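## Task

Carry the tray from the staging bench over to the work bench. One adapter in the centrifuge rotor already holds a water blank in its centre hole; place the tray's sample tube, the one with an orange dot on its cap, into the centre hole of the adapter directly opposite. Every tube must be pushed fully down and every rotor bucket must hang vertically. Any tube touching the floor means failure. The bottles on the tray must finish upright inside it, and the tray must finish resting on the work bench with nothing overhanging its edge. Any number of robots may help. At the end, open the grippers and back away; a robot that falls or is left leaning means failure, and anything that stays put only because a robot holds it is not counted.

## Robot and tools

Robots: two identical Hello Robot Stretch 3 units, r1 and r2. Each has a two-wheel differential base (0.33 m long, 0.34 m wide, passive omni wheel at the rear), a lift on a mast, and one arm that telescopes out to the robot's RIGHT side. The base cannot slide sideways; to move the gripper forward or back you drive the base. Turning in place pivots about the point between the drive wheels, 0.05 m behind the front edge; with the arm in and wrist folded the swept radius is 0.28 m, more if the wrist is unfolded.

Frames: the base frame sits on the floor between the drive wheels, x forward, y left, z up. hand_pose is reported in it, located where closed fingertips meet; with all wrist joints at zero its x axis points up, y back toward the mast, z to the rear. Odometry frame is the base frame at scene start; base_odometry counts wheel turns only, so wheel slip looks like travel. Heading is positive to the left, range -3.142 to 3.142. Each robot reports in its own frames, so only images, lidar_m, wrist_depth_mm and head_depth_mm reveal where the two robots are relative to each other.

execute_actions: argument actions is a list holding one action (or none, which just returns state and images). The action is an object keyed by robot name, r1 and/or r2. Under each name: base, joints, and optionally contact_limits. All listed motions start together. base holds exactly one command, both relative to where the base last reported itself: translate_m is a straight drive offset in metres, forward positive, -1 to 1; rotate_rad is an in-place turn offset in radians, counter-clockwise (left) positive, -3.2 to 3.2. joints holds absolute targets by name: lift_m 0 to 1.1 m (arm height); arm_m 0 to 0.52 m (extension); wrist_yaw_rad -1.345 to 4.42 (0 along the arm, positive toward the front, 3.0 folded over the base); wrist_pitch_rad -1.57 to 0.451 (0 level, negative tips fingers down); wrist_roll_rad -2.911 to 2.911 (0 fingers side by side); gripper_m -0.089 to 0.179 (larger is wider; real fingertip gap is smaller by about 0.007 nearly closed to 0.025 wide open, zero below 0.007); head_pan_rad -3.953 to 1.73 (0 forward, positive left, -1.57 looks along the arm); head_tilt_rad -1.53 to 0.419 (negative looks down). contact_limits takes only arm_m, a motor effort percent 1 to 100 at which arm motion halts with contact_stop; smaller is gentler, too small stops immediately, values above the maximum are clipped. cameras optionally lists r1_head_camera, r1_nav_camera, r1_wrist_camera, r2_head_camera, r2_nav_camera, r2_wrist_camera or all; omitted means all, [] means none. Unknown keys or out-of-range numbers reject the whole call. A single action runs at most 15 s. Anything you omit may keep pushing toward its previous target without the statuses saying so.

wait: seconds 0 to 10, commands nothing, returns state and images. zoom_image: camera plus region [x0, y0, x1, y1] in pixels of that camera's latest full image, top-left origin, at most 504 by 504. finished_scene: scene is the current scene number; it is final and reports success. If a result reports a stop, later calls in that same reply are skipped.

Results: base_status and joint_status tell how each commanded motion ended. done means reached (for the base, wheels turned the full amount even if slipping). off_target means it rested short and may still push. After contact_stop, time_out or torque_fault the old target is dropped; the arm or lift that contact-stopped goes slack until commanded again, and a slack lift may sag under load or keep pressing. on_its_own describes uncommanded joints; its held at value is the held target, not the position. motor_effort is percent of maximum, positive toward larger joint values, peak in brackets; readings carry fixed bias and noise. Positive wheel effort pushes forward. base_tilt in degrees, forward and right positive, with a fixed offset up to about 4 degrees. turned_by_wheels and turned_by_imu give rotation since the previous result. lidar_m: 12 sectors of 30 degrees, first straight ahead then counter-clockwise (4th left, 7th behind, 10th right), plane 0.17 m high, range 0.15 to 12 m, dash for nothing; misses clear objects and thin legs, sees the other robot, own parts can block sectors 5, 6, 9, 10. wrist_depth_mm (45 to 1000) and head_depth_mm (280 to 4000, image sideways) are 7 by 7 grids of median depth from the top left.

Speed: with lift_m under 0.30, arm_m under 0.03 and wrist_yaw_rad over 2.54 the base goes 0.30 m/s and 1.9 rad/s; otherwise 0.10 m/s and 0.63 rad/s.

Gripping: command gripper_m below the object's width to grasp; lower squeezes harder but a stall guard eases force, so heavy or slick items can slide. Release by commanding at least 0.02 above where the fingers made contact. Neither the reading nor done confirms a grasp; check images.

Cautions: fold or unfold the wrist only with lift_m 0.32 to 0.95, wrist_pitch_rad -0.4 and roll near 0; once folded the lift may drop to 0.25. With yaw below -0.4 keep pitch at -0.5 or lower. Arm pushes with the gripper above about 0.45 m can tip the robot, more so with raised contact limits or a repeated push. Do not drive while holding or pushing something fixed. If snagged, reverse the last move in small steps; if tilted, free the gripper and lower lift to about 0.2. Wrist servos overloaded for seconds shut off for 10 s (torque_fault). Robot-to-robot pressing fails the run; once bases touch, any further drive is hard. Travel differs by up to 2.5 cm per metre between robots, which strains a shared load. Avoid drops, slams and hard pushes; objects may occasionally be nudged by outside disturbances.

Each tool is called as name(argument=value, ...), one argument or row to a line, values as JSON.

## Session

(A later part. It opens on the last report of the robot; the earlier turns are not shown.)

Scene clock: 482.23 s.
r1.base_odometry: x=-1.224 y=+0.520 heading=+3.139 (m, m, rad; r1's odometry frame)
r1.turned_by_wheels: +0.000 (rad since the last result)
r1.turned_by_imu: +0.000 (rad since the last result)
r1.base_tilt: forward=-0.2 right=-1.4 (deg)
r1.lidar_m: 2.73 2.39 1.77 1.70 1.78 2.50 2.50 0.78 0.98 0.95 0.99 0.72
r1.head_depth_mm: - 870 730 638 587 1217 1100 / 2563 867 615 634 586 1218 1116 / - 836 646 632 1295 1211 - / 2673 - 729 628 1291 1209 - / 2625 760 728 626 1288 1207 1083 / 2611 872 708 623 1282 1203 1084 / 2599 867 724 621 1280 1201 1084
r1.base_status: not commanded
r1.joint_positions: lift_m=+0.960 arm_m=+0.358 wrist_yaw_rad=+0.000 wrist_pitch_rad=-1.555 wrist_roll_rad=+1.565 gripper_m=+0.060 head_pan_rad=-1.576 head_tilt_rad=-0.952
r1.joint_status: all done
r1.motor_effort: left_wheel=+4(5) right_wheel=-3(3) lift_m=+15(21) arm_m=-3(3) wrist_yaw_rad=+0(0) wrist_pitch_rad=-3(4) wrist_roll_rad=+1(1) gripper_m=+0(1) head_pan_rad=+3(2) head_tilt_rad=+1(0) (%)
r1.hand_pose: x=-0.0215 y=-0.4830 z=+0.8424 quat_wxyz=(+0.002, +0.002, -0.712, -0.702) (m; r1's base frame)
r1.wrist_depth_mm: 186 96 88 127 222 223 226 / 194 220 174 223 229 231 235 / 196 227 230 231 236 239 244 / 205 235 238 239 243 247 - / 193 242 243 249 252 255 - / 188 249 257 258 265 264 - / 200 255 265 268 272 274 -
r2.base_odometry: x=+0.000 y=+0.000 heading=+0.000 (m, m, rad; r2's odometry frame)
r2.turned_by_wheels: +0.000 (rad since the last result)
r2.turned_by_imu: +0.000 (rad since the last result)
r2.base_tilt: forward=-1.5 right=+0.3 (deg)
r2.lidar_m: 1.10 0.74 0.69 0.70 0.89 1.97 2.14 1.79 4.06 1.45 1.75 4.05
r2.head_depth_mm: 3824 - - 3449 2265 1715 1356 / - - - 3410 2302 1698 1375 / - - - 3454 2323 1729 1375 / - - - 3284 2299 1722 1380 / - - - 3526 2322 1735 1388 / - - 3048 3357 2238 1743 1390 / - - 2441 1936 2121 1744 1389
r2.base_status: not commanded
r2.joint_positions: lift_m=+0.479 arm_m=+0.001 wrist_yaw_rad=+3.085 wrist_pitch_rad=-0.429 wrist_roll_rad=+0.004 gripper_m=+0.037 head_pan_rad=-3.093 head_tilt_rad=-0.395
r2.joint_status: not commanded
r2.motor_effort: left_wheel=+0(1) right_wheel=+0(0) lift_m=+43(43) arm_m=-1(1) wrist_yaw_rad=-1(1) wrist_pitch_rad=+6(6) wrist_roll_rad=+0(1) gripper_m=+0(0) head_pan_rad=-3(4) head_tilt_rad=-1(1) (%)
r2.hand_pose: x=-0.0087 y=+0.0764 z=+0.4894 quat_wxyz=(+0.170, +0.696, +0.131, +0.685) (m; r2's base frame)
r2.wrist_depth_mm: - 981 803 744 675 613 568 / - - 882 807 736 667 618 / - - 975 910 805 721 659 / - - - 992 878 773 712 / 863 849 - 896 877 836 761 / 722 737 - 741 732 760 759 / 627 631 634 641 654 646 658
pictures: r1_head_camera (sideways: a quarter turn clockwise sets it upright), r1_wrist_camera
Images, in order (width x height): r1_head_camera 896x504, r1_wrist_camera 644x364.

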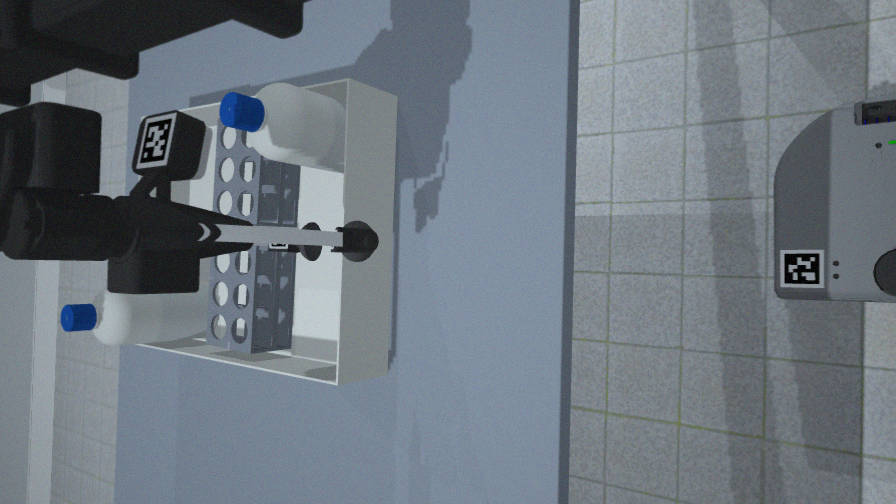

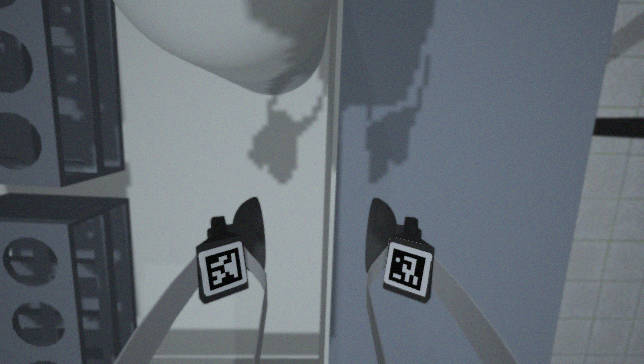

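execute_actions(
  actions=[
    {"r1":{"joints":{"lift_m":0.905,"arm_m":0.35}}},
  ],
  cameras=[],
)

execute_actions(
  actions=[
    {"r1":{"joints":{"gripper_m":-0.06}}},
  ],
  cameras=[],
)

execute_actions(
  actions=[
    {"r1":{"joints":{"lift_m":0.935}}},
  ],
  cameras=["r1_head_camera","r1_wrist_camera"],
)

Scene clock: 489.73 s.
r1.base_odometry: x=-1.224 y=+0.520 heading=+3.139 (m, m, rad; r1's odometry frame)
r1.turned_by_wheels: +0.000 (rad since the last result)
r1.turned_by_imu: +0.001 (rad since the last result)
r1.base_tilt: forward=-0.2 right=-1.5 (deg)
r1.lidar_m: 2.73 2.40 1.78 1.70 1.78 2.50 2.50 0.78 0.98 0.95 0.99 0.72
r1.head_depth_mm: 2646 - - 624 579 1223 1099 / - 796 616 634 586 1221 1112 / - - 645 631 1301 1211 - / 2648 - 714 629 1294 1212 - / 2610 761 726 626 1290 1203 1083 / 2605 869 711 624 1290 1199 1083 / 2611 866 724 621 1278 1200 1082
r1.base_status: not commanded
r1.joint_positions: lift_m=+0.905 arm_m=+0.350 wrist_yaw_rad=+0.000 wrist_pitch_rad=-1.555 wrist_roll_rad=+1.565 gripper_m=+0.060 head_pan_rad=-1.576 head_tilt_rad=-0.952
r1.joint_status: all done
r1.motor_effort: left_wheel=+5(5) right_wheel=-3(3) lift_m=+14(14) arm_m=-3(4) wrist_yaw_rad=+0(0) wrist_pitch_rad=-3(3) wrist_roll_rad=+1(1) gripper_m=+0(1) head_pan_rad=+2(2) head_tilt_rad=+1(0) (%)
r1.hand_pose: x=-0.0215 y=-0.4750 z=+0.7874 quat_wxyz=(+0.002, +0.002, -0.712, -0.702) (m; r1's base frame)
r1.wrist_depth_mm: 164 62 75 143 170 171 172 / 168 170 143 172 175 177 179 / 173 174 175 178 181 183 184 / 179 180 181 183 187 188 190 / 182 186 186 190 192 196 197 / 187 192 196 198 202 202 205 / 195 199 201 205 208 210 213
r2.base_odometry: x=+0.000 y=+0.000 heading=+0.000 (m, m, rad; r2's odometry frame)
r2.turned_by_wheels: +0.000 (rad since the last result)
r2.turned_by_imu: +0.000 (rad since the last result)
r2.base_tilt: forward=-1.5 right=+0.3 (deg)
r2.lidar_m: 1.10 0.74 0.69 0.70 0.90 1.97 2.14 1.79 4.05 1.45 1.75 4.05
r2.head_depth_mm: 3828 - - 3437 2282 1725 1370 / - - - 3470 2293 1701 1375 / - - - 3474 2331 1728 1374 / - - - 3325 2308 1737 1379 / - - - 3471 2341 1739 1391 / - - 3067 3354 2217 1738 1368 / - - 2417 1935 2166 1738 1390
r2.base_status: not commanded
r2.joint_positions: lift_m=+0.479 arm_m=+0.001 wrist_yaw_rad=+3.085 wrist_pitch_rad=-0.429 wrist_roll_rad=+0.004 gripper_m=+0.037 head_pan_rad=-3.093 head_tilt_rad=-0.395
r2.joint_status: not commanded
r2.motor_effort: left_wheel=+0(0) right_wheel=+0(0) lift_m=+43(43) arm_m=-1(1) wrist_yaw_rad=-1(1) wrist_pitch_rad=+6(6) wrist_roll_rad=+1(1) gripper_m=+0(0) head_pan_rad=-3(3) head_tilt_rad=-2(1) (%)
r2.hand_pose: x=-0.0087 y=+0.0764 z=+0.4894 quat_wxyz=(+0.170, +0.696, +0.131, +0.685) (m; r2's base frame)
r2.wrist_depth_mm: - 959 809 753 675 620 563 / - - 870 822 730 671 612 / - - 992 896 798 723 653 / - - - 977 873 789 712 / 846 881 - 888 902 832 771 / 730 727 - 751 716 759 761 / 635 640 644 648 656 655 663
pictures: none
No camera images: the call's "cameras" was empty. Leave "cameras" out to get every camera's image.

Scene clock: 491.40 s.
r1.base_odometry: x=-1.224 y=+0.520 heading=+3.139 (m, m, rad; r1's odometry frame)
r1.turned_by_wheels: +0.000 (rad since the last result)
r1.turned_by_imu: +0.000 (rad since the last result)
r1.base_tilt: forward=-0.2 right=-1.3 (deg)
r1.lidar_m: 2.74 2.40 1.78 1.70 1.78 2.50 2.50 0.78 0.98 0.95 0.99 0.72
r1.head_depth_mm: 2645 - - 623 577 1222 1097 / - 797 615 635 585 1222 1110 / - - 646 630 1291 1218 - / 2630 - 723 628 1297 1209 - / 2567 760 726 626 1286 1208 1086 / 2624 869 709 624 1284 1202 1082 / 2611 864 722 620 1276 1197 1081
r1.base_status: not commanded
r1.joint_positions: lift_m=+0.905 arm_m=+0.350 wrist_yaw_rad=+0.000 wrist_pitch_rad=-1.555 wrist_roll_rad=+1.566 gripper_m=-0.059 head_pan_rad=-1.576 head_tilt_rad=-0.952
r1.joint_status: all done
r1.motor_effort: left_wheel=+5(5) right_wheel=-3(3) lift_m=+15(14) arm_m=-3(3) wrist_yaw_rad=+0(0) wrist_pitch_rad=-3(3) wrist_roll_rad=+1(1) gripper_m=-25(99) head_pan_rad=+2(2) head_tilt_rad=+1(1) (%)
r1.hand_pose: x=-0.0215 y=-0.4749 z=+0.7874 quat_wxyz=(+0.002, +0.001, -0.712, -0.702) (m; r1's base frame)
r1.wrist_depth_mm: 164 62 75 146 169 171 173 / 167 168 144 172 175 177 178 / 173 174 175 178 181 183 184 / 179 179 182 183 187 188 190 / 183 185 186 - 193 195 197 / 186 193 193 199 200 202 205 / 195 199 202 204 208 209 213
r2.base_odometry: x=+0.000 y=+0.000 heading=+0.000 (m, m, rad; r2's odometry frame)
r2.turned_by_wheels: +0.000 (rad since the last result)
r2.turned_by_imu: +0.000 (rad since the last result)
r2.base_tilt: forward=-1.5 right=+0.3 (deg)
r2.lidar_m: 1.10 0.74 0.69 0.70 0.90 1.97 2.15 1.79 4.07 1.45 1.75 4.06
r2.head_depth_mm: 3973 - - 3388 2293 1721 1367 / - - - 3443 2302 1707 1379 / - - - 3404 2295 1724 1373 / - - - 3246 2312 1712 1367 / - - - 3548 2298 1730 1381 / - - 3114 3351 2248 1750 1376 / - - 2396 1929 2135 1745 1385
r2.base_status: not commanded
r2.joint_positions: lift_m=+0.479 arm_m=+0.001 wrist_yaw_rad=+3.085 wrist_pitch_rad=-0.429 wrist_roll_rad=+0.004 gripper_m=+0.037 head_pan_rad=-3.093 head_tilt_rad=-0.395
r2.joint_status: not commanded
r2.motor_effort: left_wheel=+0(0) right_wheel=+0(0) lift_m=+43(43) arm_m=-1(1) wrist_yaw_rad=+0(0) wrist_pitch_rad=+6(6) wrist_roll_rad=+0(0) gripper_m=+0(0) head_pan_rad=-4(3) head_tilt_rad=-1(2) (%)
r2.hand_pose: x=-0.0087 y=+0.0764 z=+0.4894 quat_wxyz=(+0.170, +0.696, +0.131, +0.685) (m; r2's base frame)
r2.wrist_depth_mm: - 979 802 738 672 622 571 / - - 886 809 732 672 609 / - - 961 889 796 712 647 / - - - 975 867 799 703 / 851 877 - 881 892 842 772 / 724 733 - 732 715 765 753 / 631 620 636 642 653 656 652
pictures: none
No camera images: the call's "cameras" was empty. Leave "cameras" out to get every camera's image.

Scene clock: 492.47 s.
r1.base_odometry: x=-1.224 y=+0.520 heading=+3.139 (m, m, rad; r1's odometry frame)
r1.turned_by_wheels: +0.000 (rad since the last result)
r1.turned_by_imu: +0.000 (rad since the last result)
r1.base_tilt: forward=-0.3 right=-1.4 (deg)
r1.lidar_m: 2.73 2.40 1.78 1.70 1.78 2.49 2.51 0.78 0.97 0.95 0.99 0.72
r1.head_depth_mm: - - 751 635 589 1225 1100 / 2576 841 597 634 587 1218 1110 / - 737 639 631 584 1211 - / 2617 - 641 630 1295 1209 - / 2593 761 643 628 1286 1201 1089 / 2634 872 695 624 1281 1204 1085 / 2615 867 722 621 1283 1201 1079
r1.base_status: not commanded
r1.joint_positions: lift_m=+0.934 arm_m=+0.350 wrist_yaw_rad=+0.000 wrist_pitch_rad=-1.552 wrist_roll_rad=+1.568 gripper_m=-0.054 head_pan_rad=-1.576 head_tilt_rad=-0.952
r1.joint_status: all done
r1.on_its_own: gripper_m is held at -0.054, not at your -0.060, by its stall guard, which is still easing
r1.motor_effort: left_wheel=+5(5) right_wheel=-2(3) lift_m=+27(26) arm_m=-3(3) wrist_yaw_rad=+0(0) wrist_pitch_rad=-5(8) wrist_roll_rad=+0(1) gripper_m=-7(26) head_pan_rad=+3(2) head_tilt_rad=+0(1) (%)
r1.hand_pose: x=-0.0215 y=-0.4759 z=+0.8165 quat_wxyz=(+0.001, +0.001, -0.714, -0.701) (m; r1's base frame)
r1.wrist_depth_mm: 171 63 77 149 197 198 200 / 175 176 137 175 203 204 207 / 181 182 180 180 210 211 213 / 189 188 186 184 216 218 223 / 193 196 192 - 224 227 - / 196 202 200 200 232 235 - / 203 209 206 206 240 244 -
r2.base_odometry: x=+0.000 y=+0.000 heading=+0.000 (m, m, rad; r2's odometry frame)
r2.turned_by_wheels: +0.000 (rad since the last result)
r2.turned_by_imu: +0.000 (rad since the last result)
r2.base_tilt: forward=-1.5 right=+0.3 (deg)
r2.lidar_m: 1.10 0.74 0.69 0.70 0.90 1.97 2.15 1.79 4.06 1.45 1.74 4.05
r2.head_depth_mm: 3972 - - 3382 2316 1726 1361 / - - - 3436 2281 1719 1362 / - - - 3459 2286 1712 1363 / - - - 3342 2335 1714 1378 / - - - 3538 2301 1718 1387 / - - 2616 3286 2212 1727 1392 / - - 2423 1926 2141 1729 1393
r2.base_status: not commanded
r2.joint_positions: lift_m=+0.479 arm_m=+0.001 wrist_yaw_rad=+3.085 wrist_pitch_rad=-0.429 wrist_roll_rad=+0.004 gripper_m=+0.037 head_pan_rad=-3.093 head_tilt_rad=-0.395
r2.joint_status: not commanded
r2.motor_effort: left_wheel=+0(1) right_wheel=+0(0) lift_m=+43(43) arm_m=-1(1) wrist_yaw_rad=+0(0) wrist_pitch_rad=+6(6) wrist_roll_rad=+0(0) gripper_m=+0(0) head_pan_rad=-3(3) head_tilt_rad=-1(1) (%)
r2.hand_pose: x=-0.0087 y=+0.0764 z=+0.4894 quat_wxyz=(+0.170, +0.696, +0.131, +0.685) (m; r2's base frame)
r2.wrist_depth_mm: - 998 796 730 672 617 568 / - - 879 815 738 667 611 / - - 994 905 799 728 655 / - - - 981 873 772 703 / 876 861 - 885 882 837 760 / 728 739 - 733 721 755 757 / 633 632 644 650 650 653 657
pictures: r1_head_camera (sideways: a quarter turn clockwise sets it upright), r1_wrist_camera
Images, in order (width x height): r1_head_camera 896x504, r1_wrist_camera 644x364.

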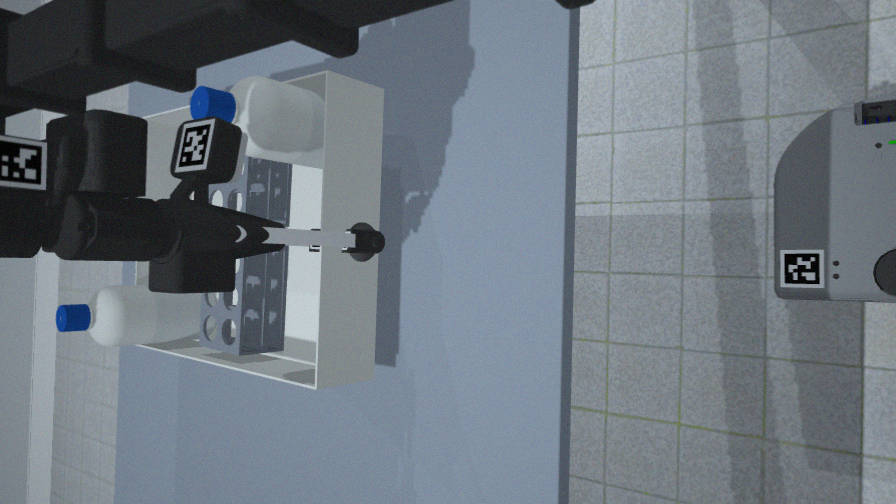

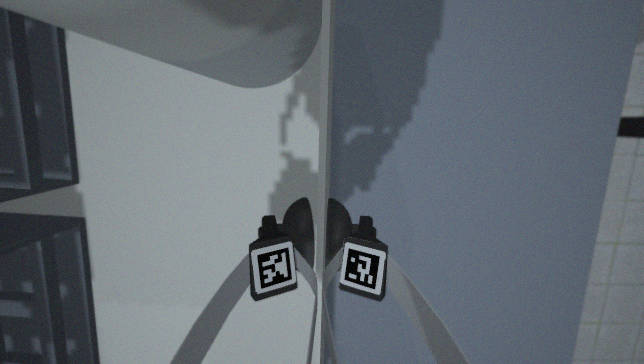

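execute_actions(
  actions=[
    {"r1":{"joints":{"lift_m":0.965,"gripper_m":-0.04}}},
  ],
  cameras=["r1_head_camera","r1_nav_camera"],
)

Scene clock: 498.23 s.
r1.base_odometry: x=-1.224 y=+0.520 heading=+3.139 (m, m, rad; r1's odometry frame)
r1.turned_by_wheels: +0.000 (rad since the last result)
r1.turned_by_imu: +0.001 (rad since the last result)
r1.base_tilt: forward=-0.1 right=-1.5 (deg)
r1.lidar_m: 2.73 2.40 1.78 1.71 1.78 2.51 2.51 0.78 0.98 0.95 0.99 0.72
r1.head_depth_mm: - 872 743 637 588 1217 1094 / 2585 546 587 634 586 1216 1117 / - 756 613 632 584 1213 - / 2632 - 686 629 1295 1211 - / 2606 763 682 626 1285 1208 1086 / 2616 871 693 624 1291 1201 1083 / 2634 868 725 620 1279 1199 1083
r1.base_status: not commanded
r1.joint_positions: lift_m=+0.964 arm_m=+0.350 wrist_yaw_rad=+0.000 wrist_pitch_rad=-1.560 wrist_roll_rad=+1.568 gripper_m=-0.039 head_pan_rad=-1.576 head_tilt_rad=-0.952
r1.joint_status: all done
r1.motor_effort: left_wheel=+5(5) right_wheel=-2(2) lift_m=+26(29) arm_m=-1(3) wrist_yaw_rad=+0(0) wrist_pitch_rad=+0(5) wrist_roll_rad=+0(1) gripper_m=-16(18) head_pan_rad=+3(2) head_tilt_rad=+0(1) (%)
r1.hand_pose: x=-0.0215 y=-0.4735 z=+0.8467 quat_wxyz=(+0.001, +0.001, -0.711, -0.704) (m; r1's base frame)
r1.wrist_depth_mm: - 68 88 154 225 229 - / 190 194 142 187 234 235 - / 196 200 194 194 241 244 - / 203 206 201 199 248 253 - / 200 213 208 - 258 259 - / 200 221 217 215 269 271 - / 203 228 223 223 276 282 -
r2.base_odometry: x=+0.000 y=+0.000 heading=+0.000 (m, m, rad; r2's odometry frame)
r2.turned_by_wheels: +0.000 (rad since the last result)
r2.turned_by_imu: +0.000 (rad since the last result)
r2.base_tilt: forward=-1.5 right=+0.3 (deg)
r2.lidar_m: 1.10 0.74 0.69 0.70 0.90 1.97 2.15 1.79 4.06 1.45 1.74 4.07
r2.head_depth_mm: 3888 - - 3431 2251 1714 1363 / - - - 3472 2311 1717 1366 / - - - 3560 2293 1709 1371 / - - - 3226 2327 1712 1377 / - - - 3551 2306 1734 1381 / - - 2521 3331 2221 1723 1392 / - - 2429 1941 2122 1742 1389
r2.base_status: not commanded
r2.joint_positions: lift_m=+0.479 arm_m=+0.001 wrist_yaw_rad=+3.085 wrist_pitch_rad=-0.429 wrist_roll_rad=+0.004 gripper_m=+0.037 head_pan_rad=-3.093 head_tilt_rad=-0.395
r2.joint_status: not commanded
r2.motor_effort: left_wheel=-1(0) right_wheel=+0(0) lift_m=+43(43) arm_m=-1(1) wrist_yaw_rad=+0(0) wrist_pitch_rad=+6(6) wrist_roll_rad=+0(1) gripper_m=+0(0) head_pan_rad=-4(4) head_tilt_rad=-2(2) (%)
r2.hand_pose: x=-0.0087 y=+0.0764 z=+0.4894 quat_wxyz=(+0.170, +0.696, +0.131, +0.685) (m; r2's base frame)
r2.wrist_depth_mm: - 984 791 755 680 615 566 / - - 863 825 730 661 604 / - - 977 903 797 719 650 / - - - 990 877 782 699 / 866 875 - 902 886 839 768 / 714 733 - 746 725 750 756 / 634 630 636 646 653 655 646
pictures: r1_head_camera (sideways: a quarter turn clockwise sets it upright), r1_nav_camera (sideways: a quarter turn counterclockwise sets it upright)
Images, in order (width x height): r1_head_camera 896x504, r1_nav_camera 672x504.

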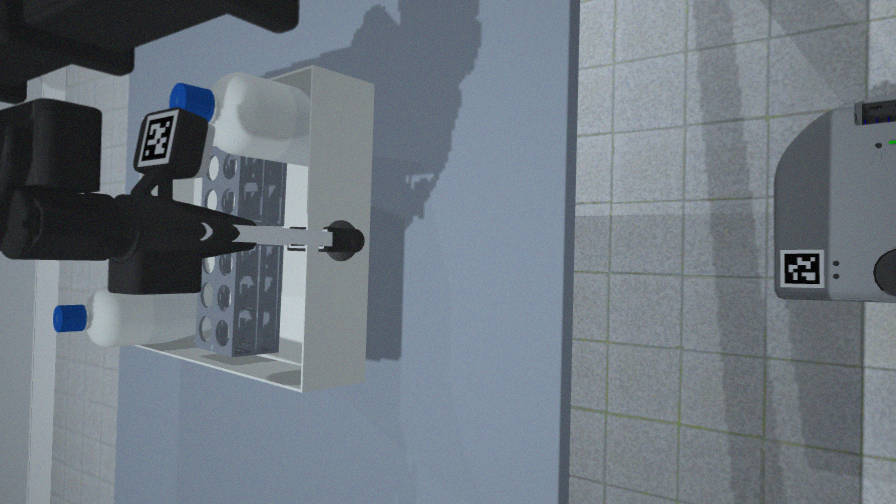

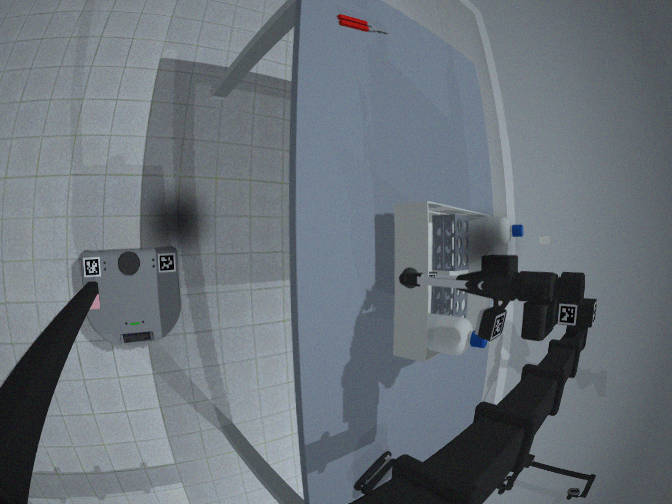

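execute_actions(
  actions=[
    {"r1":{"joints":{"lift_m":0.915,"head_tilt_rad":-0.3,"head_pan_rad":-1.9}},"r2":{"base":{"rotate_rad":-1.2},"joints":{"head_pan_rad":-0.6,"head_tilt_rad":-0.5,"lift_m":0.28}}},
  ],
  cameras=["r1_head_camera","r1_nav_camera","r2_nav_camera","r2_head_camera"],
)

Scene clock: 513.77 s.
r1.base_odometry: x=-1.224 y=+0.520 heading=+3.139 (m, m, rad; r1's odometry frame)
r1.turned_by_wheels: +0.000 (rad since the last result)
r1.turned_by_imu: +0.001 (rad since the last result)
r1.base_tilt: forward=-0.3 right=-1.5 (deg)
r1.lidar_m: 2.74 2.40 1.78 1.70 1.78 2.49 2.51 0.78 0.98 0.94 0.99 0.72
r1.head_depth_mm: 3090 3284 3500 3550 1070 771 645 / 2952 3156 3387 3584 1065 800 - / 2860 3068 3259 3448 1066 - - / 2740 2942 3122 3368 2869 580 581 / 2671 2834 2980 3192 901 575 568 / 2591 2727 2883 3055 - 706 558 / 2516 2652 2788 2976 882 688 545
r1.base_status: not commanded
r1.joint_positions: lift_m=+0.915 arm_m=+0.350 wrist_yaw_rad=+0.000 wrist_pitch_rad=-1.562 wrist_roll_rad=+1.568 gripper_m=-0.039 head_pan_rad=-1.893 head_tilt_rad=-0.310
r1.joint_status: all done
r1.motor_effort: left_wheel=+4(4) right_wheel=-1(2) lift_m=+14(23) arm_m=-1(1) wrist_yaw_rad=+0(0) wrist_pitch_rad=+0(1) wrist_roll_rad=+1(1) gripper_m=-16(16) head_pan_rad=-2(20) head_tilt_rad=+5(37) (%)
r1.hand_pose: x=-0.0215 y=-0.4731 z=+0.7976 quat_wxyz=(+0.001, +0.001, -0.710, -0.704) (m; r1's base frame)
r1.wrist_depth_mm: 172 62 79 176 180 182 184 / 176 178 145 182 186 188 190 / 181 184 186 188 192 194 196 / 187 189 192 194 199 200 202 / 192 196 197 124 205 208 211 / 196 203 206 209 213 215 220 / 200 210 212 217 221 224 -
r2.base_odometry: x=+0.000 y=+0.000 heading=-1.200 (m, m, rad; r2's odometry frame)
r2.turned_by_wheels: -1.200 (rad since the last result)
r2.turned_by_imu: -1.185 (rad since the last result)
r2.base_tilt: forward=-1.5 right=+0.3 (deg)
r2.lidar_m: 1.57 2.91 1.37 0.79 0.69 0.69 0.81 1.41 2.68 1.78 4.07 1.45
r2.head_depth_mm: 3334 3548 3830 2814 1988 1556 1278 / 3391 3682 3943 2789 1999 1560 1284 / 3464 3744 3908 2767 2009 1576 1283 / 3492 3799 - 2764 2013 1568 1285 / 3500 3892 3995 2669 2021 1576 1289 / 3635 3915 1798 1620 1885 1582 1288 / 3700 - 1982 2642 1868 1582 1296
r2.base_status: done
r2.joint_positions: lift_m=+0.281 arm_m=+0.001 wrist_yaw_rad=+3.085 wrist_pitch_rad=-0.429 wrist_roll_rad=+0.004 gripper_m=+0.037 head_pan_rad=-0.607 head_tilt_rad=-0.494
r2.joint_status: all done
r2.motor_effort: left_wheel=+4(13) right_wheel=-2(6) lift_m=+19(40) arm_m=-1(1) wrist_yaw_rad=+1(1) wrist_pitch_rad=+6(6) wrist_roll_rad=+1(0) gripper_m=+0(0) head_pan_rad=+3(35) head_tilt_rad=-2(8) (%)
r2.hand_pose: x=-0.0087 y=+0.0764 z=+0.2909 quat_wxyz=(+0.171, +0.696, +0.131, +0.685) (m; r2's base frame)
r2.wrist_depth_mm: 542 613 837 982 - - - / 575 651 929 - - - - / 606 697 917 931 942 959 966 / 627 694 - 714 731 731 737 / 578 574 - 593 605 589 616 / 486 507 - - 504 506 511 / - - - - 434 435 437
pictures: r1_head_camera (sideways: a quarter turn clockwise sets it upright), r1_nav_camera (sideways: a quarter turn counterclockwise sets it upright), r2_head_camera (sideways: a quarter turn clockwise sets it upright), r2_nav_camera (sideways: a quarter turn counterclockwise sets it upright)
Images, in order (width x height): r1_head_camera 896x504, r1_nav_camera 672x504, r2_head_camera 896x504, r2_nav_camera 672x504.

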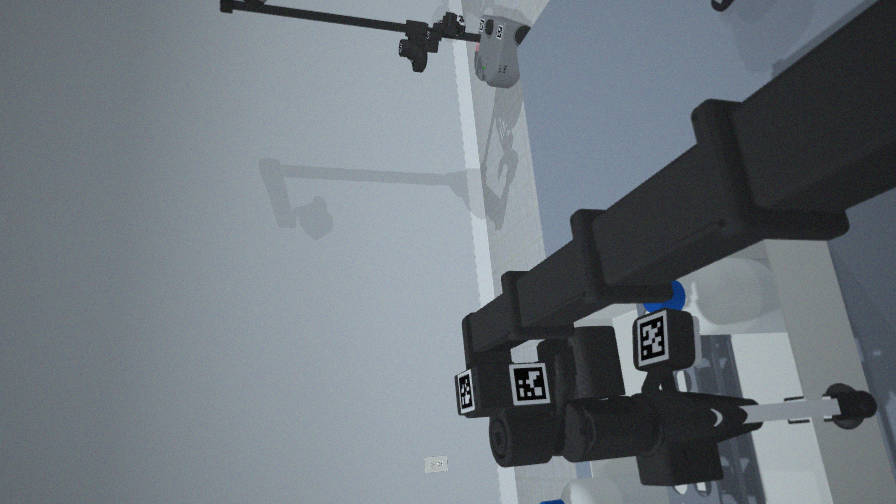

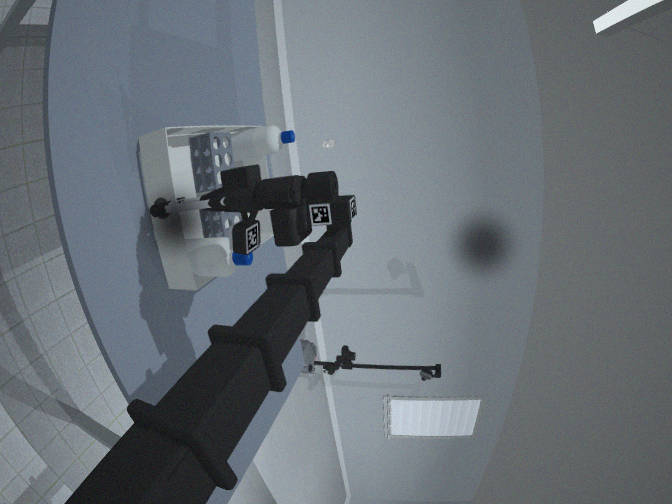

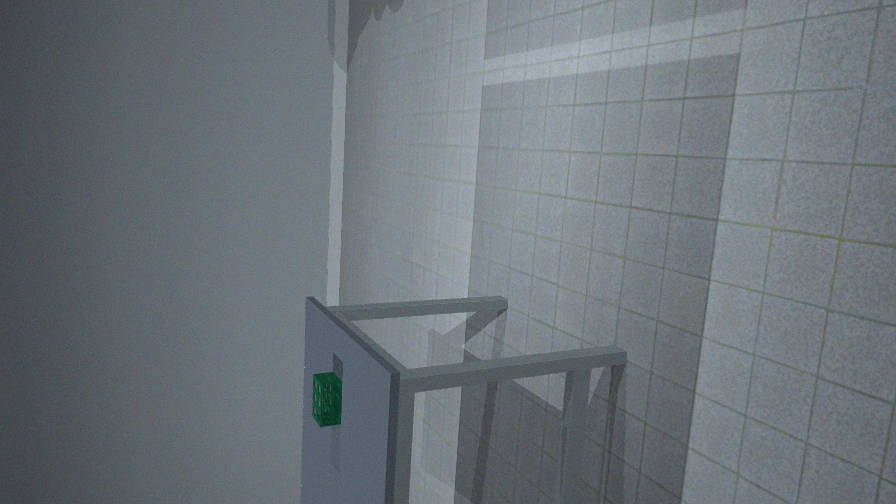

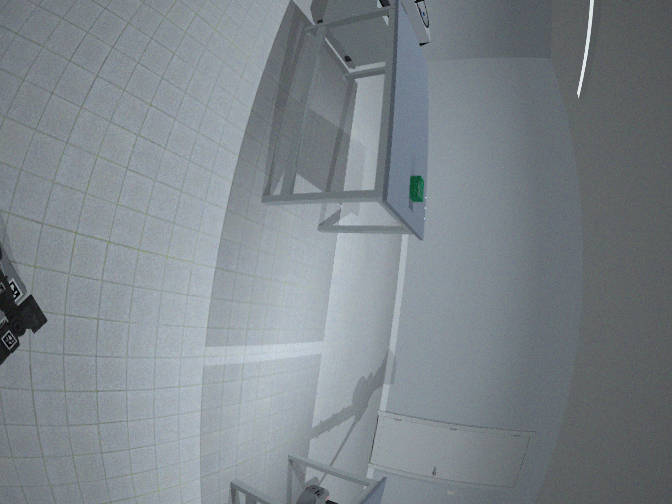

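execute_actions(
  actions=[
    {"r2":{"base":{"rotate_rad":-2.02},"joints":{"head_pan_rad":0.5}}},
  ],
  cameras=[],
)

execute_actions(
  actions=[
    {"r2":{"base":{"translate_m":1.0}}},
  ],
  cameras=[],
)

execute_actions(
  actions=[
    {"r2":{"base":{"translate_m":0.8}}},
  ],
  cameras=["r2_head_camera","r2_nav_camera","r1_head_camera"],
)

Scene clock: 525.57 s.
r1.base_odometry: x=-1.224 y=+0.520 heading=+3.139 (m, m, rad; r1's odometry frame)
r1.turned_by_wheels: +0.000 (rad since the last result)
r1.turned_by_imu: +0.001 (rad since the last result)
r1.base_tilt: forward=-0.3 right=-1.4 (deg)
r1.lidar_m: 2.74 2.40 1.78 1.71 1.78 2.50 2.51 0.78 0.98 0.95 0.99 0.72
r1.head_depth_mm: 3072 3302 3528 3714 1070 770 645 / 2951 3119 3389 3587 1063 803 - / 2835 3022 3257 3456 1061 - - / 2765 2949 3112 3326 2837 579 583 / 2659 2794 2987 3189 903 576 568 / 2594 2743 2897 3026 - 704 558 / 2487 2627 2825 2974 881 689 545
r1.base_status: not commanded
r1.joint_positions: lift_m=+0.915 arm_m=+0.350 wrist_yaw_rad=+0.000 wrist_pitch_rad=-1.562 wrist_roll_rad=+1.568 gripper_m=-0.039 head_pan_rad=-1.893 head_tilt_rad=-0.310
r1.joint_status: not commanded
r1.motor_effort: left_wheel=+4(4) right_wheel=-1(1) lift_m=+14(14) arm_m=-1(2) wrist_yaw_rad=+0(0) wrist_pitch_rad=+0(1) wrist_roll_rad=+1(1) gripper_m=-16(15) head_pan_rad=-3(2) head_tilt_rad=+5(4) (%)
r1.hand_pose: x=-0.0215 y=-0.4731 z=+0.7976 quat_wxyz=(+0.001, +0.001, -0.710, -0.704) (m; r1's base frame)
r1.wrist_depth_mm: 172 62 80 176 180 182 184 / 176 178 145 182 186 188 189 / 180 184 185 188 192 194 196 / 187 189 192 194 198 201 203 / 192 196 197 123 205 208 211 / 196 203 205 210 213 215 220 / 201 209 213 217 220 223 -
r2.base_odometry: x=+0.000 y=+0.000 heading=+3.064 (m, m, rad; r2's odometry frame)
r2.turned_by_wheels: -2.020 (rad since the last result)
r2.turned_by_imu: -1.992 (rad since the last result)
r2.base_tilt: forward=-1.5 right=+0.3 (deg)
r2.lidar_m: 2.35 1.78 4.04 1.46 1.65 4.05 1.22 0.77 0.69 0.70 0.85 1.65
r2.head_depth_mm: - - 3581 2762 1980 1554 1278 / - - 3594 2603 1982 1558 1286 / - - 2309 2823 2004 1550 1276 / - - 2117 2521 2021 1569 1283 / - - 2956 2829 2014 1566 1289 / - - - 2721 2020 1582 1294 / 3634 3982 - 2858 2019 1571 1290
r2.base_status: done
r2.joint_positions: lift_m=+0.281 arm_m=+0.001 wrist_yaw_rad=+3.085 wrist_pitch_rad=-0.429 wrist_roll_rad=+0.004 gripper_m=+0.037 head_pan_rad=+0.493 head_tilt_rad=-0.495
r2.joint_status: all done
r2.motor_effort: left_wheel=+4(15) right_wheel=-2(6) lift_m=+19(19) arm_m=-2(2) wrist_yaw_rad=-1(0) wrist_pitch_rad=+6(6) wrist_roll_rad=+0(0) gripper_m=+0(0) head_pan_rad=+3(36) head_tilt_rad=-2(2) (%)
r2.hand_pose: x=-0.0087 y=+0.0764 z=+0.2909 quat_wxyz=(+0.171, +0.696, +0.131, +0.685) (m; r2's base frame)
r2.wrist_depth_mm: - - - - - - - / - - - - - - - / 889 896 905 938 923 946 983 / 704 694 - 727 728 735 739 / 578 572 - 587 609 595 607 / 487 510 - - 500 501 511 / - - - - 435 440 441
pictures: none
No camera images: the call's "cameras" was empty. Leave "cameras" out to get every camera's image.

Scene clock: 530.63 s.
r1.base_odometry: x=-1.224 y=+0.520 heading=+3.139 (m, m, rad; r1's odometry frame)
r1.turned_by_wheels: +0.000 (rad since the last result)
r1.turned_by_imu: +0.001 (rad since the last result)
r1.base_tilt: forward=-0.3 right=-1.4 (deg)
r1.lidar_m: 2.73 2.40 1.79 1.71 1.78 2.49 2.51 0.78 0.98 0.95 0.99 0.72
r1.head_depth_mm: 3062 3245 3503 3812 1069 772 644 / 2919 3102 3342 3553 1064 802 - / 2848 3030 3250 3420 1062 - - / 2751 2926 3109 3350 2842 580 581 / 2646 2822 2997 3165 903 575 568 / 2578 2755 2917 3054 - 705 558 / 2493 2655 2799 2956 882 688 545
r1.base_status: not commanded
r1.joint_positions: lift_m=+0.915 arm_m=+0.350 wrist_yaw_rad=+0.000 wrist_pitch_rad=-1.562 wrist_roll_rad=+1.568 gripper_m=-0.039 head_pan_rad=-1.893 head_tilt_rad=-0.310
r1.joint_status: not commanded
r1.motor_effort: left_wheel=+4(4) right_wheel=-1(1) lift_m=+14(14) arm_m=-1(1) wrist_yaw_rad=+0(0) wrist_pitch_rad=+0(0) wrist_roll_rad=+0(1) gripper_m=-16(16) head_pan_rad=-2(3) head_tilt_rad=+5(5) (%)
r1.hand_pose: x=-0.0215 y=-0.4731 z=+0.7976 quat_wxyz=(+0.001, +0.001, -0.710, -0.704) (m; r1's base frame)
r1.wrist_depth_mm: 173 62 80 176 180 182 184 / 176 178 145 182 186 187 190 / 181 184 185 189 192 194 196 / 187 190 192 194 198 200 204 / 192 195 197 123 205 208 211 / 196 202 205 210 212 215 221 / 201 211 213 217 221 223 -
r2.base_odometry: x=-0.997 y=+0.078 heading=+3.064 (m, m, rad; r2's odometry frame)
r2.turned_by_wheels: +0.000 (rad since the last result)
r2.turned_by_imu: +0.002 (rad since the last result)
r2.base_tilt: forward=-1.5 right=+0.2 (deg)
r2.lidar_m: 1.76 1.11 1.03 3.75 1.85 2.40 1.81 1.14 1.03 1.04 1.27 2.48
r2.head_depth_mm: 3565 3823 3930 2785 1980 1561 1282 / 3902 - 2098 2530 1992 1570 1282 / - - 1912 2653 1944 1559 1276 / - - 1717 2502 2019 1581 1278 / 3997 - 1730 1401 2033 1528 1289 / 3668 3781 1664 1319 2031 1481 1291 / 3292 3436 3645 1181 2041 1442 1300
r2.base_status: done
r2.joint_positions: lift_m=+0.281 arm_m=+0.001 wrist_yaw_rad=+3.085 wrist_pitch_rad=-0.429 wrist_roll_rad=+0.004 gripper_m=+0.037 head_pan_rad=+0.493 head_tilt_rad=-0.495
r2.joint_status: not commanded
r2.motor_effort: left_wheel=+3(14) right_wheel=-2(5) lift_m=+20(19) arm_m=-2(2) wrist_yaw_rad=+1(0) wrist_pitch_rad=+6(6) wrist_roll_rad=+1(1) gripper_m=+0(0) head_pan_rad=+3(3) head_tilt_rad=-2(1) (%)
r2.hand_pose: x=-0.0087 y=+0.0764 z=+0.2909 quat_wxyz=(+0.171, +0.696, +0.131, +0.685) (m; r2's base frame)
r2.wrist_depth_mm: - - - - - - - / - - - - - - 922 / 895 895 930 909 936 951 969 / 696 700 - 720 723 734 738 / 561 575 - 587 598 600 612 / 489 514 - - 501 503 512 / - - - - 434 437 441
pictures: none
No camera images: the call's "cameras" was empty. Leave "cameras" out to get every camera's image.

Scene clock: 535.13 s.
r1.base_odometry: x=-1.224 y=+0.520 heading=+3.139 (m, m, rad; r1's odometry frame)
r1.turned_by_wheels: +0.000 (rad since the last result)
r1.turned_by_imu: +0.001 (rad since the last result)
r1.base_tilt: forward=-0.3 right=-1.5 (deg)
r1.lidar_m: 2.73 2.40 1.78 1.70 1.78 2.50 2.50 0.78 0.98 0.95 0.99 0.72
r1.head_depth_mm: 3082 3303 3522 3757 1071 771 645 / 2945 3144 3390 3563 1064 802 - / 2854 3020 3243 3435 1060 - - / 2748 2925 3155 3313 2885 579 581 / 2668 2796 2969 3155 903 575 568 / 2595 2722 2904 3054 - 703 559 / 2477 2645 2779 2974 881 689 546
r1.base_status: not commanded
r1.joint_positions: lift_m=+0.915 arm_m=+0.350 wrist_yaw_rad=+0.000 wrist_pitch_rad=-1.562 wrist_roll_rad=+1.568 gripper_m=-0.039 head_pan_rad=-1.893 head_tilt_rad=-0.310
r1.joint_status: not commanded
r1.motor_effort: left_wheel=+4(4) right_wheel=-1(1) lift_m=+14(14) arm_m=-1(2) wrist_yaw_rad=-1(1) wrist_pitch_rad=+0(1) wrist_roll_rad=+0(0) gripper_m=-16(16) head_pan_rad=-3(3) head_tilt_rad=+5(5) (%)
r1.hand_pose: x=-0.0215 y=-0.4731 z=+0.7976 quat_wxyz=(+0.001, +0.001, -0.710, -0.704) (m; r1's base frame)
r1.wrist_depth_mm: 172 62 79 176 180 181 184 / 176 178 145 182 187 188 190 / 180 184 186 188 192 194 197 / 187 189 191 194 198 200 204 / 192 195 198 123 205 207 210 / 196 203 205 210 213 215 220 / 202 210 213 216 221 223 -
r2.base_odometry: x=-1.795 y=+0.140 heading=+3.064 (m, m, rad; r2's odometry frame)
r2.turned_by_wheels: +0.000 (rad since the last result)
r2.turned_by_imu: +0.002 (rad since the last result)
r2.base_tilt: forward=-1.5 right=+0.2 (deg)
r2.lidar_m: 3.02 0.80 0.73 0.73 2.63 2.37 2.29 1.45 1.31 1.32 1.61 2.99
r2.head_depth_mm: 2823 3052 3276 2771 1999 1542 1274 / 3124 3282 3584 2785 1993 1554 1282 / 3397 3654 3905 1284 1788 1520 1276 / 3765 - - 1161 1999 1462 1289 / 3632 3886 - 1169 1856 1569 1251 / 3366 3604 3867 1177 956 1566 1196 / 3129 3250 3546 973 875 1567 1306
r2.base_status: done
r2.joint_positions: lift_m=+0.281 arm_m=+0.001 wrist_yaw_rad=+3.085 wrist_pitch_rad=-0.429 wrist_roll_rad=+0.004 gripper_m=+0.037 head_pan_rad=+0.493 head_tilt_rad=-0.495
r2.joint_status: not commanded
r2.motor_effort: left_wheel=+3(12) right_wheel=-2(4) lift_m=+19(20) arm_m=-2(2) wrist_yaw_rad=+0(0) wrist_pitch_rad=+6(6) wrist_roll_rad=+1(0) gripper_m=+0(0) head_pan_rad=+3(3) head_tilt_rad=-1(3) (%)
r2.hand_pose: x=-0.0087 y=+0.0764 z=+0.2909 quat_wxyz=(+0.171, +0.696, +0.131, +0.685) (m; r2's base frame)
r2.wrist_depth_mm: - - - - - - - / - - - 856 799 - - / 888 907 916 929 932 909 878 / 695 693 - 731 736 734 754 / 570 579 - 594 608 603 610 / 484 512 - - 505 505 506 / - - - - 433 441 439
pictures: r1_head_camera (sideways: a quarter turn clockwise sets it upright), r2_head_camera (sideways: a quarter turn clockwise sets it upright), r2_nav_camera (sideways: a quarter turn counterclockwise sets it upright)
Images, in order (width x height): r1_head_camera 896x504, r2_head_camera 896x504, r2_nav_camera 672x504.

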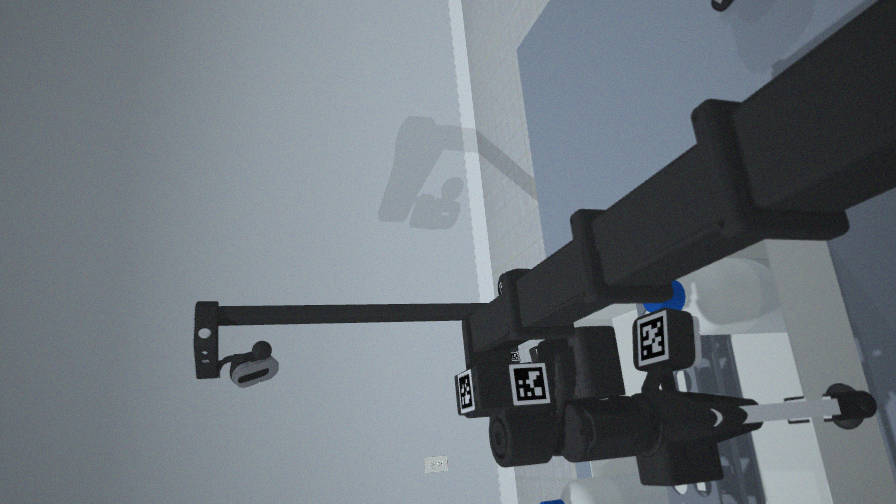

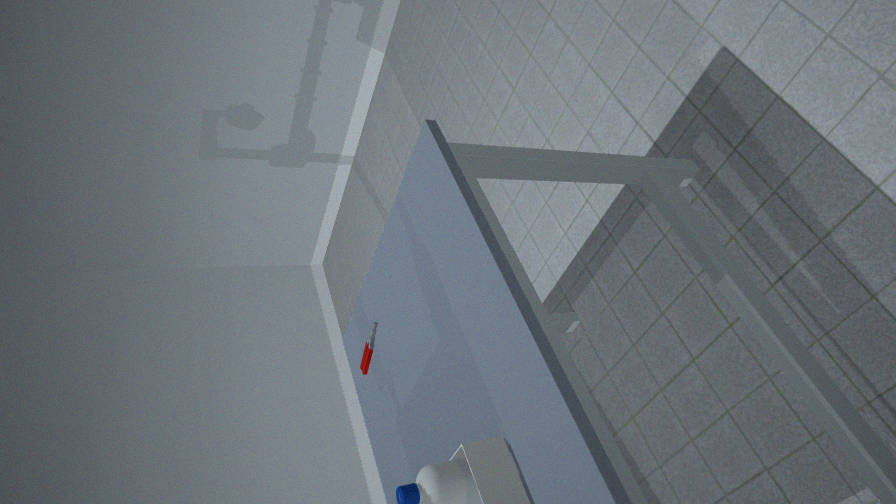

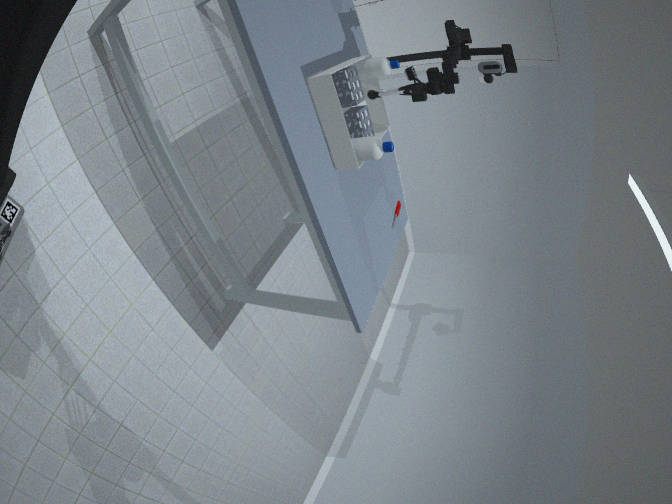

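execute_actions(
  actions=[
    {"r2":{"base":{"translate_m":0.65}}},
  ],
  cameras=[],
)

execute_actions(
  actions=[
    {"r2":{"base":{"rotate_rad":2.85},"joints":{"head_pan_rad":-1.57,"head_tilt_rad":-0.8}}},
  ],
  cameras=["r2_head_camera","r2_nav_camera"],
)

Scene clock: 547.40 s.
r1.base_odometry: x=-1.224 y=+0.520 heading=+3.139 (m, m, rad; r1's odometry frame)
r1.turned_by_wheels: +0.000 (rad since the last result)
r1.turned_by_imu: +0.002 (rad since the last result)
r1.base_tilt: forward=-0.1 right=-1.4 (deg)
r1.lidar_m: 2.74 2.40 1.77 1.70 1.78 2.50 2.50 0.78 0.98 0.95 0.99 0.72
r1.head_depth_mm: 3057 3285 3532 3704 1070 771 644 / 2937 3183 3364 3618 1069 804 - / 2863 3038 3255 3435 1064 - - / 2760 2933 3120 3257 2854 579 581 / 2647 2836 3008 3162 903 576 567 / 2589 2715 2901 3072 - 703 560 / 2489 2630 2786 2981 879 686 546
r1.base_status: not commanded
r1.joint_positions: lift_m=+0.915 arm_m=+0.350 wrist_yaw_rad=+0.000 wrist_pitch_rad=-1.562 wrist_roll_rad=+1.568 gripper_m=-0.039 head_pan_rad=-1.893 head_tilt_rad=-0.310
r1.joint_status: not commanded
r1.motor_effort: left_wheel=+4(4) right_wheel=-1(1) lift_m=+14(14) arm_m=-1(1) wrist_yaw_rad=-1(0) wrist_pitch_rad=+0(0) wrist_roll_rad=+1(1) gripper_m=-16(15) head_pan_rad=-2(3) head_tilt_rad=+4(5) (%)
r1.hand_pose: x=-0.0215 y=-0.4731 z=+0.7976 quat_wxyz=(+0.001, +0.001, -0.710, -0.704) (m; r1's base frame)
r1.wrist_depth_mm: 173 62 80 176 180 182 184 / 176 178 145 182 186 188 189 / 180 184 186 188 192 194 196 / 187 189 191 194 198 200 204 / 192 196 197 123 204 207 211 / 195 203 205 210 213 216 221 / 201 211 212 216 220 223 -
r2.base_odometry: x=-2.443 y=+0.190 heading=+3.064 (m, m, rad; r2's odometry frame)
r2.turned_by_wheels: +0.000 (rad since the last result)
r2.turned_by_imu: +0.002 (rad since the last result)
r2.base_tilt: forward=-1.5 right=+0.2 (deg)
r2.lidar_m: 2.40 0.56 0.50 0.51 0.62 1.19 2.68 1.70 1.53 1.54 1.89 2.39
r2.head_depth_mm: 2250 2417 2581 2632 1974 1561 1273 / 2409 2611 2814 2745 2003 1543 1274 / 2702 2906 3140 2761 2006 1558 1277 / 2981 3265 3535 2871 2022 1566 1288 / 3268 3581 3870 2806 2027 784 948 / 3160 3414 3594 2817 838 696 1282 / 2924 3100 3247 2845 840 655 1265
r2.base_status: done
r2.joint_positions: lift_m=+0.281 arm_m=+0.001 wrist_yaw_rad=+3.085 wrist_pitch_rad=-0.429 wrist_roll_rad=+0.004 gripper_m=+0.037 head_pan_rad=+0.493 head_tilt_rad=-0.495
r2.joint_status: not commanded
r2.motor_effort: left_wheel=+3(13) right_wheel=-2(5) lift_m=+20(20) arm_m=-2(1) wrist_yaw_rad=+0(1) wrist_pitch_rad=+6(6) wrist_roll_rad=+0(0) gripper_m=+0(0) head_pan_rad=+3(3) head_tilt_rad=-1(2) (%)
r2.hand_pose: x=-0.0087 y=+0.0764 z=+0.2909 quat_wxyz=(+0.171, +0.696, +0.131, +0.685) (m; r2's base frame)
r2.wrist_depth_mm: - - - - - - - / 817 754 - - - - - / 875 898 842 665 588 561 522 / 704 700 - 727 726 734 546 / 571 575 - 590 606 590 579 / 488 516 - - 502 507 511 / - - - - 431 441 438
pictures: none
No camera images: the call's "cameras" was empty. Leave "cameras" out to get every camera's image.

Scene clock: 550.40 s.
r1.base_odometry: x=-1.224 y=+0.520 heading=+3.139 (m, m, rad; r1's odometry frame)
r1.turned_by_wheels: +0.000 (rad since the last result)
r1.turned_by_imu: +0.001 (rad since the last result)
r1.base_tilt: forward=-0.3 right=-1.5 (deg)
r1.lidar_m: 2.74 2.40 1.78 1.70 1.78 2.50 2.50 0.78 0.97 0.95 0.99 0.72
r1.head_depth_mm: 3056 3287 3531 3713 1066 772 645 / 2915 3139 3343 3569 1066 803 - / 2851 3059 3262 3494 1063 - - / 2777 2912 3135 3309 2860 580 582 / 2683 2798 2986 3142 902 575 569 / 2576 2756 2914 3067 - 703 558 / 2515 2642 2804 2967 882 688 545
r1.base_status: not commanded
r1.joint_positions: lift_m=+0.915 arm_m=+0.350 wrist_yaw_rad=+0.000 wrist_pitch_rad=-1.562 wrist_roll_rad=+1.568 gripper_m=-0.039 head_pan_rad=-1.893 head_tilt_rad=-0.310
r1.joint_status: not commanded
r1.motor_effort: left_wheel=+4(4) right_wheel=-1(1) lift_m=+13(13) arm_m=-1(1) wrist_yaw_rad=+0(0) wrist_pitch_rad=+0(0) wrist_roll_rad=+0(0) gripper_m=-16(16) head_pan_rad=-2(3) head_tilt_rad=+5(5) (%)
r1.hand_pose: x=-0.0215 y=-0.4731 z=+0.7976 quat_wxyz=(+0.001, +0.001, -0.710, -0.704) (m; r1's base frame)
r1.wrist_depth_mm: 172 62 80 176 180 182 184 / 175 178 145 182 185 188 190 / 180 183 185 188 192 195 195 / 187 189 191 194 198 201 203 / 192 196 197 123 205 208 211 / 196 203 204 210 212 215 221 / 201 210 212 217 220 223 -
r2.base_odometry: x=-2.443 y=+0.190 heading=-0.369 (m, m, rad; r2's odometry frame)
r2.turned_by_wheels: +2.850 (rad since the last result)
r2.turned_by_imu: +2.810 (rad since the last result)
r2.base_tilt: forward=-1.5 right=+0.3 (deg)
r2.lidar_m: 2.89 2.07 1.57 1.54 1.62 2.32 2.39 2.52 0.52 0.50 0.53 0.76
r2.head_depth_mm: 2750 3002 945 746 1411 1214 1128 / 2812 3023 939 747 1451 1234 1123 / 2744 3040 949 745 1471 1238 1119 / 2786 2955 947 747 1483 1258 1136 / 2771 2967 946 751 1489 1239 1120 / 2727 3046 871 753 1487 1238 1127 / 2633 1046 774 751 1493 1254 1124
r2.base_status: done
r2.joint_positions: lift_m=+0.281 arm_m=+0.001 wrist_yaw_rad=+3.085 wrist_pitch_rad=-0.429 wrist_roll_rad=+0.004 gripper_m=+0.037 head_pan_rad=-1.563 head_tilt_rad=-0.790
r2.joint_status: all done
r2.motor_effort: left_wheel=-4(13) right_wheel=+3(8) lift_m=+20(20) arm_m=-2(2) wrist_yaw_rad=-1(0) wrist_pitch_rad=+6(6) wrist_roll_rad=+0(1) gripper_m=+0(0) head_pan_rad=-3(38) head_tilt_rad=-2(17) (%)
r2.hand_pose: x=-0.0087 y=+0.0763 z=+0.2909 quat_wxyz=(+0.171, +0.696, +0.131, +0.685) (m; r2's base frame)
r2.wrist_depth_mm: - - - - - - - / - - - - - - - / 908 902 915 927 925 959 974 / 700 701 - 722 738 728 745 / 574 576 - 589 609 595 605 / 486 514 - - 497 506 506 / - - - - 431 438 441
pictures: r2_head_camera (sideways: a quarter turn clockwise sets it upright), r2_nav_camera (sideways: a quarter turn counterclockwise sets it upright)
Images, in order (width x height): r2_head_camera 896x504, r2_nav_camera 672x504.

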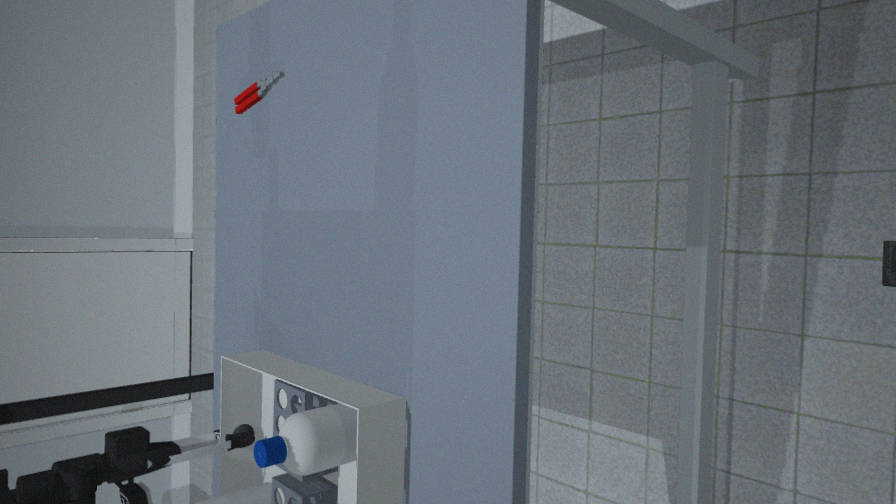

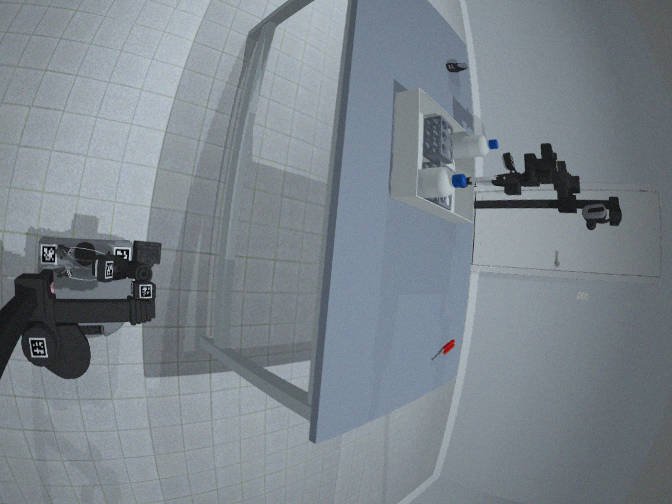

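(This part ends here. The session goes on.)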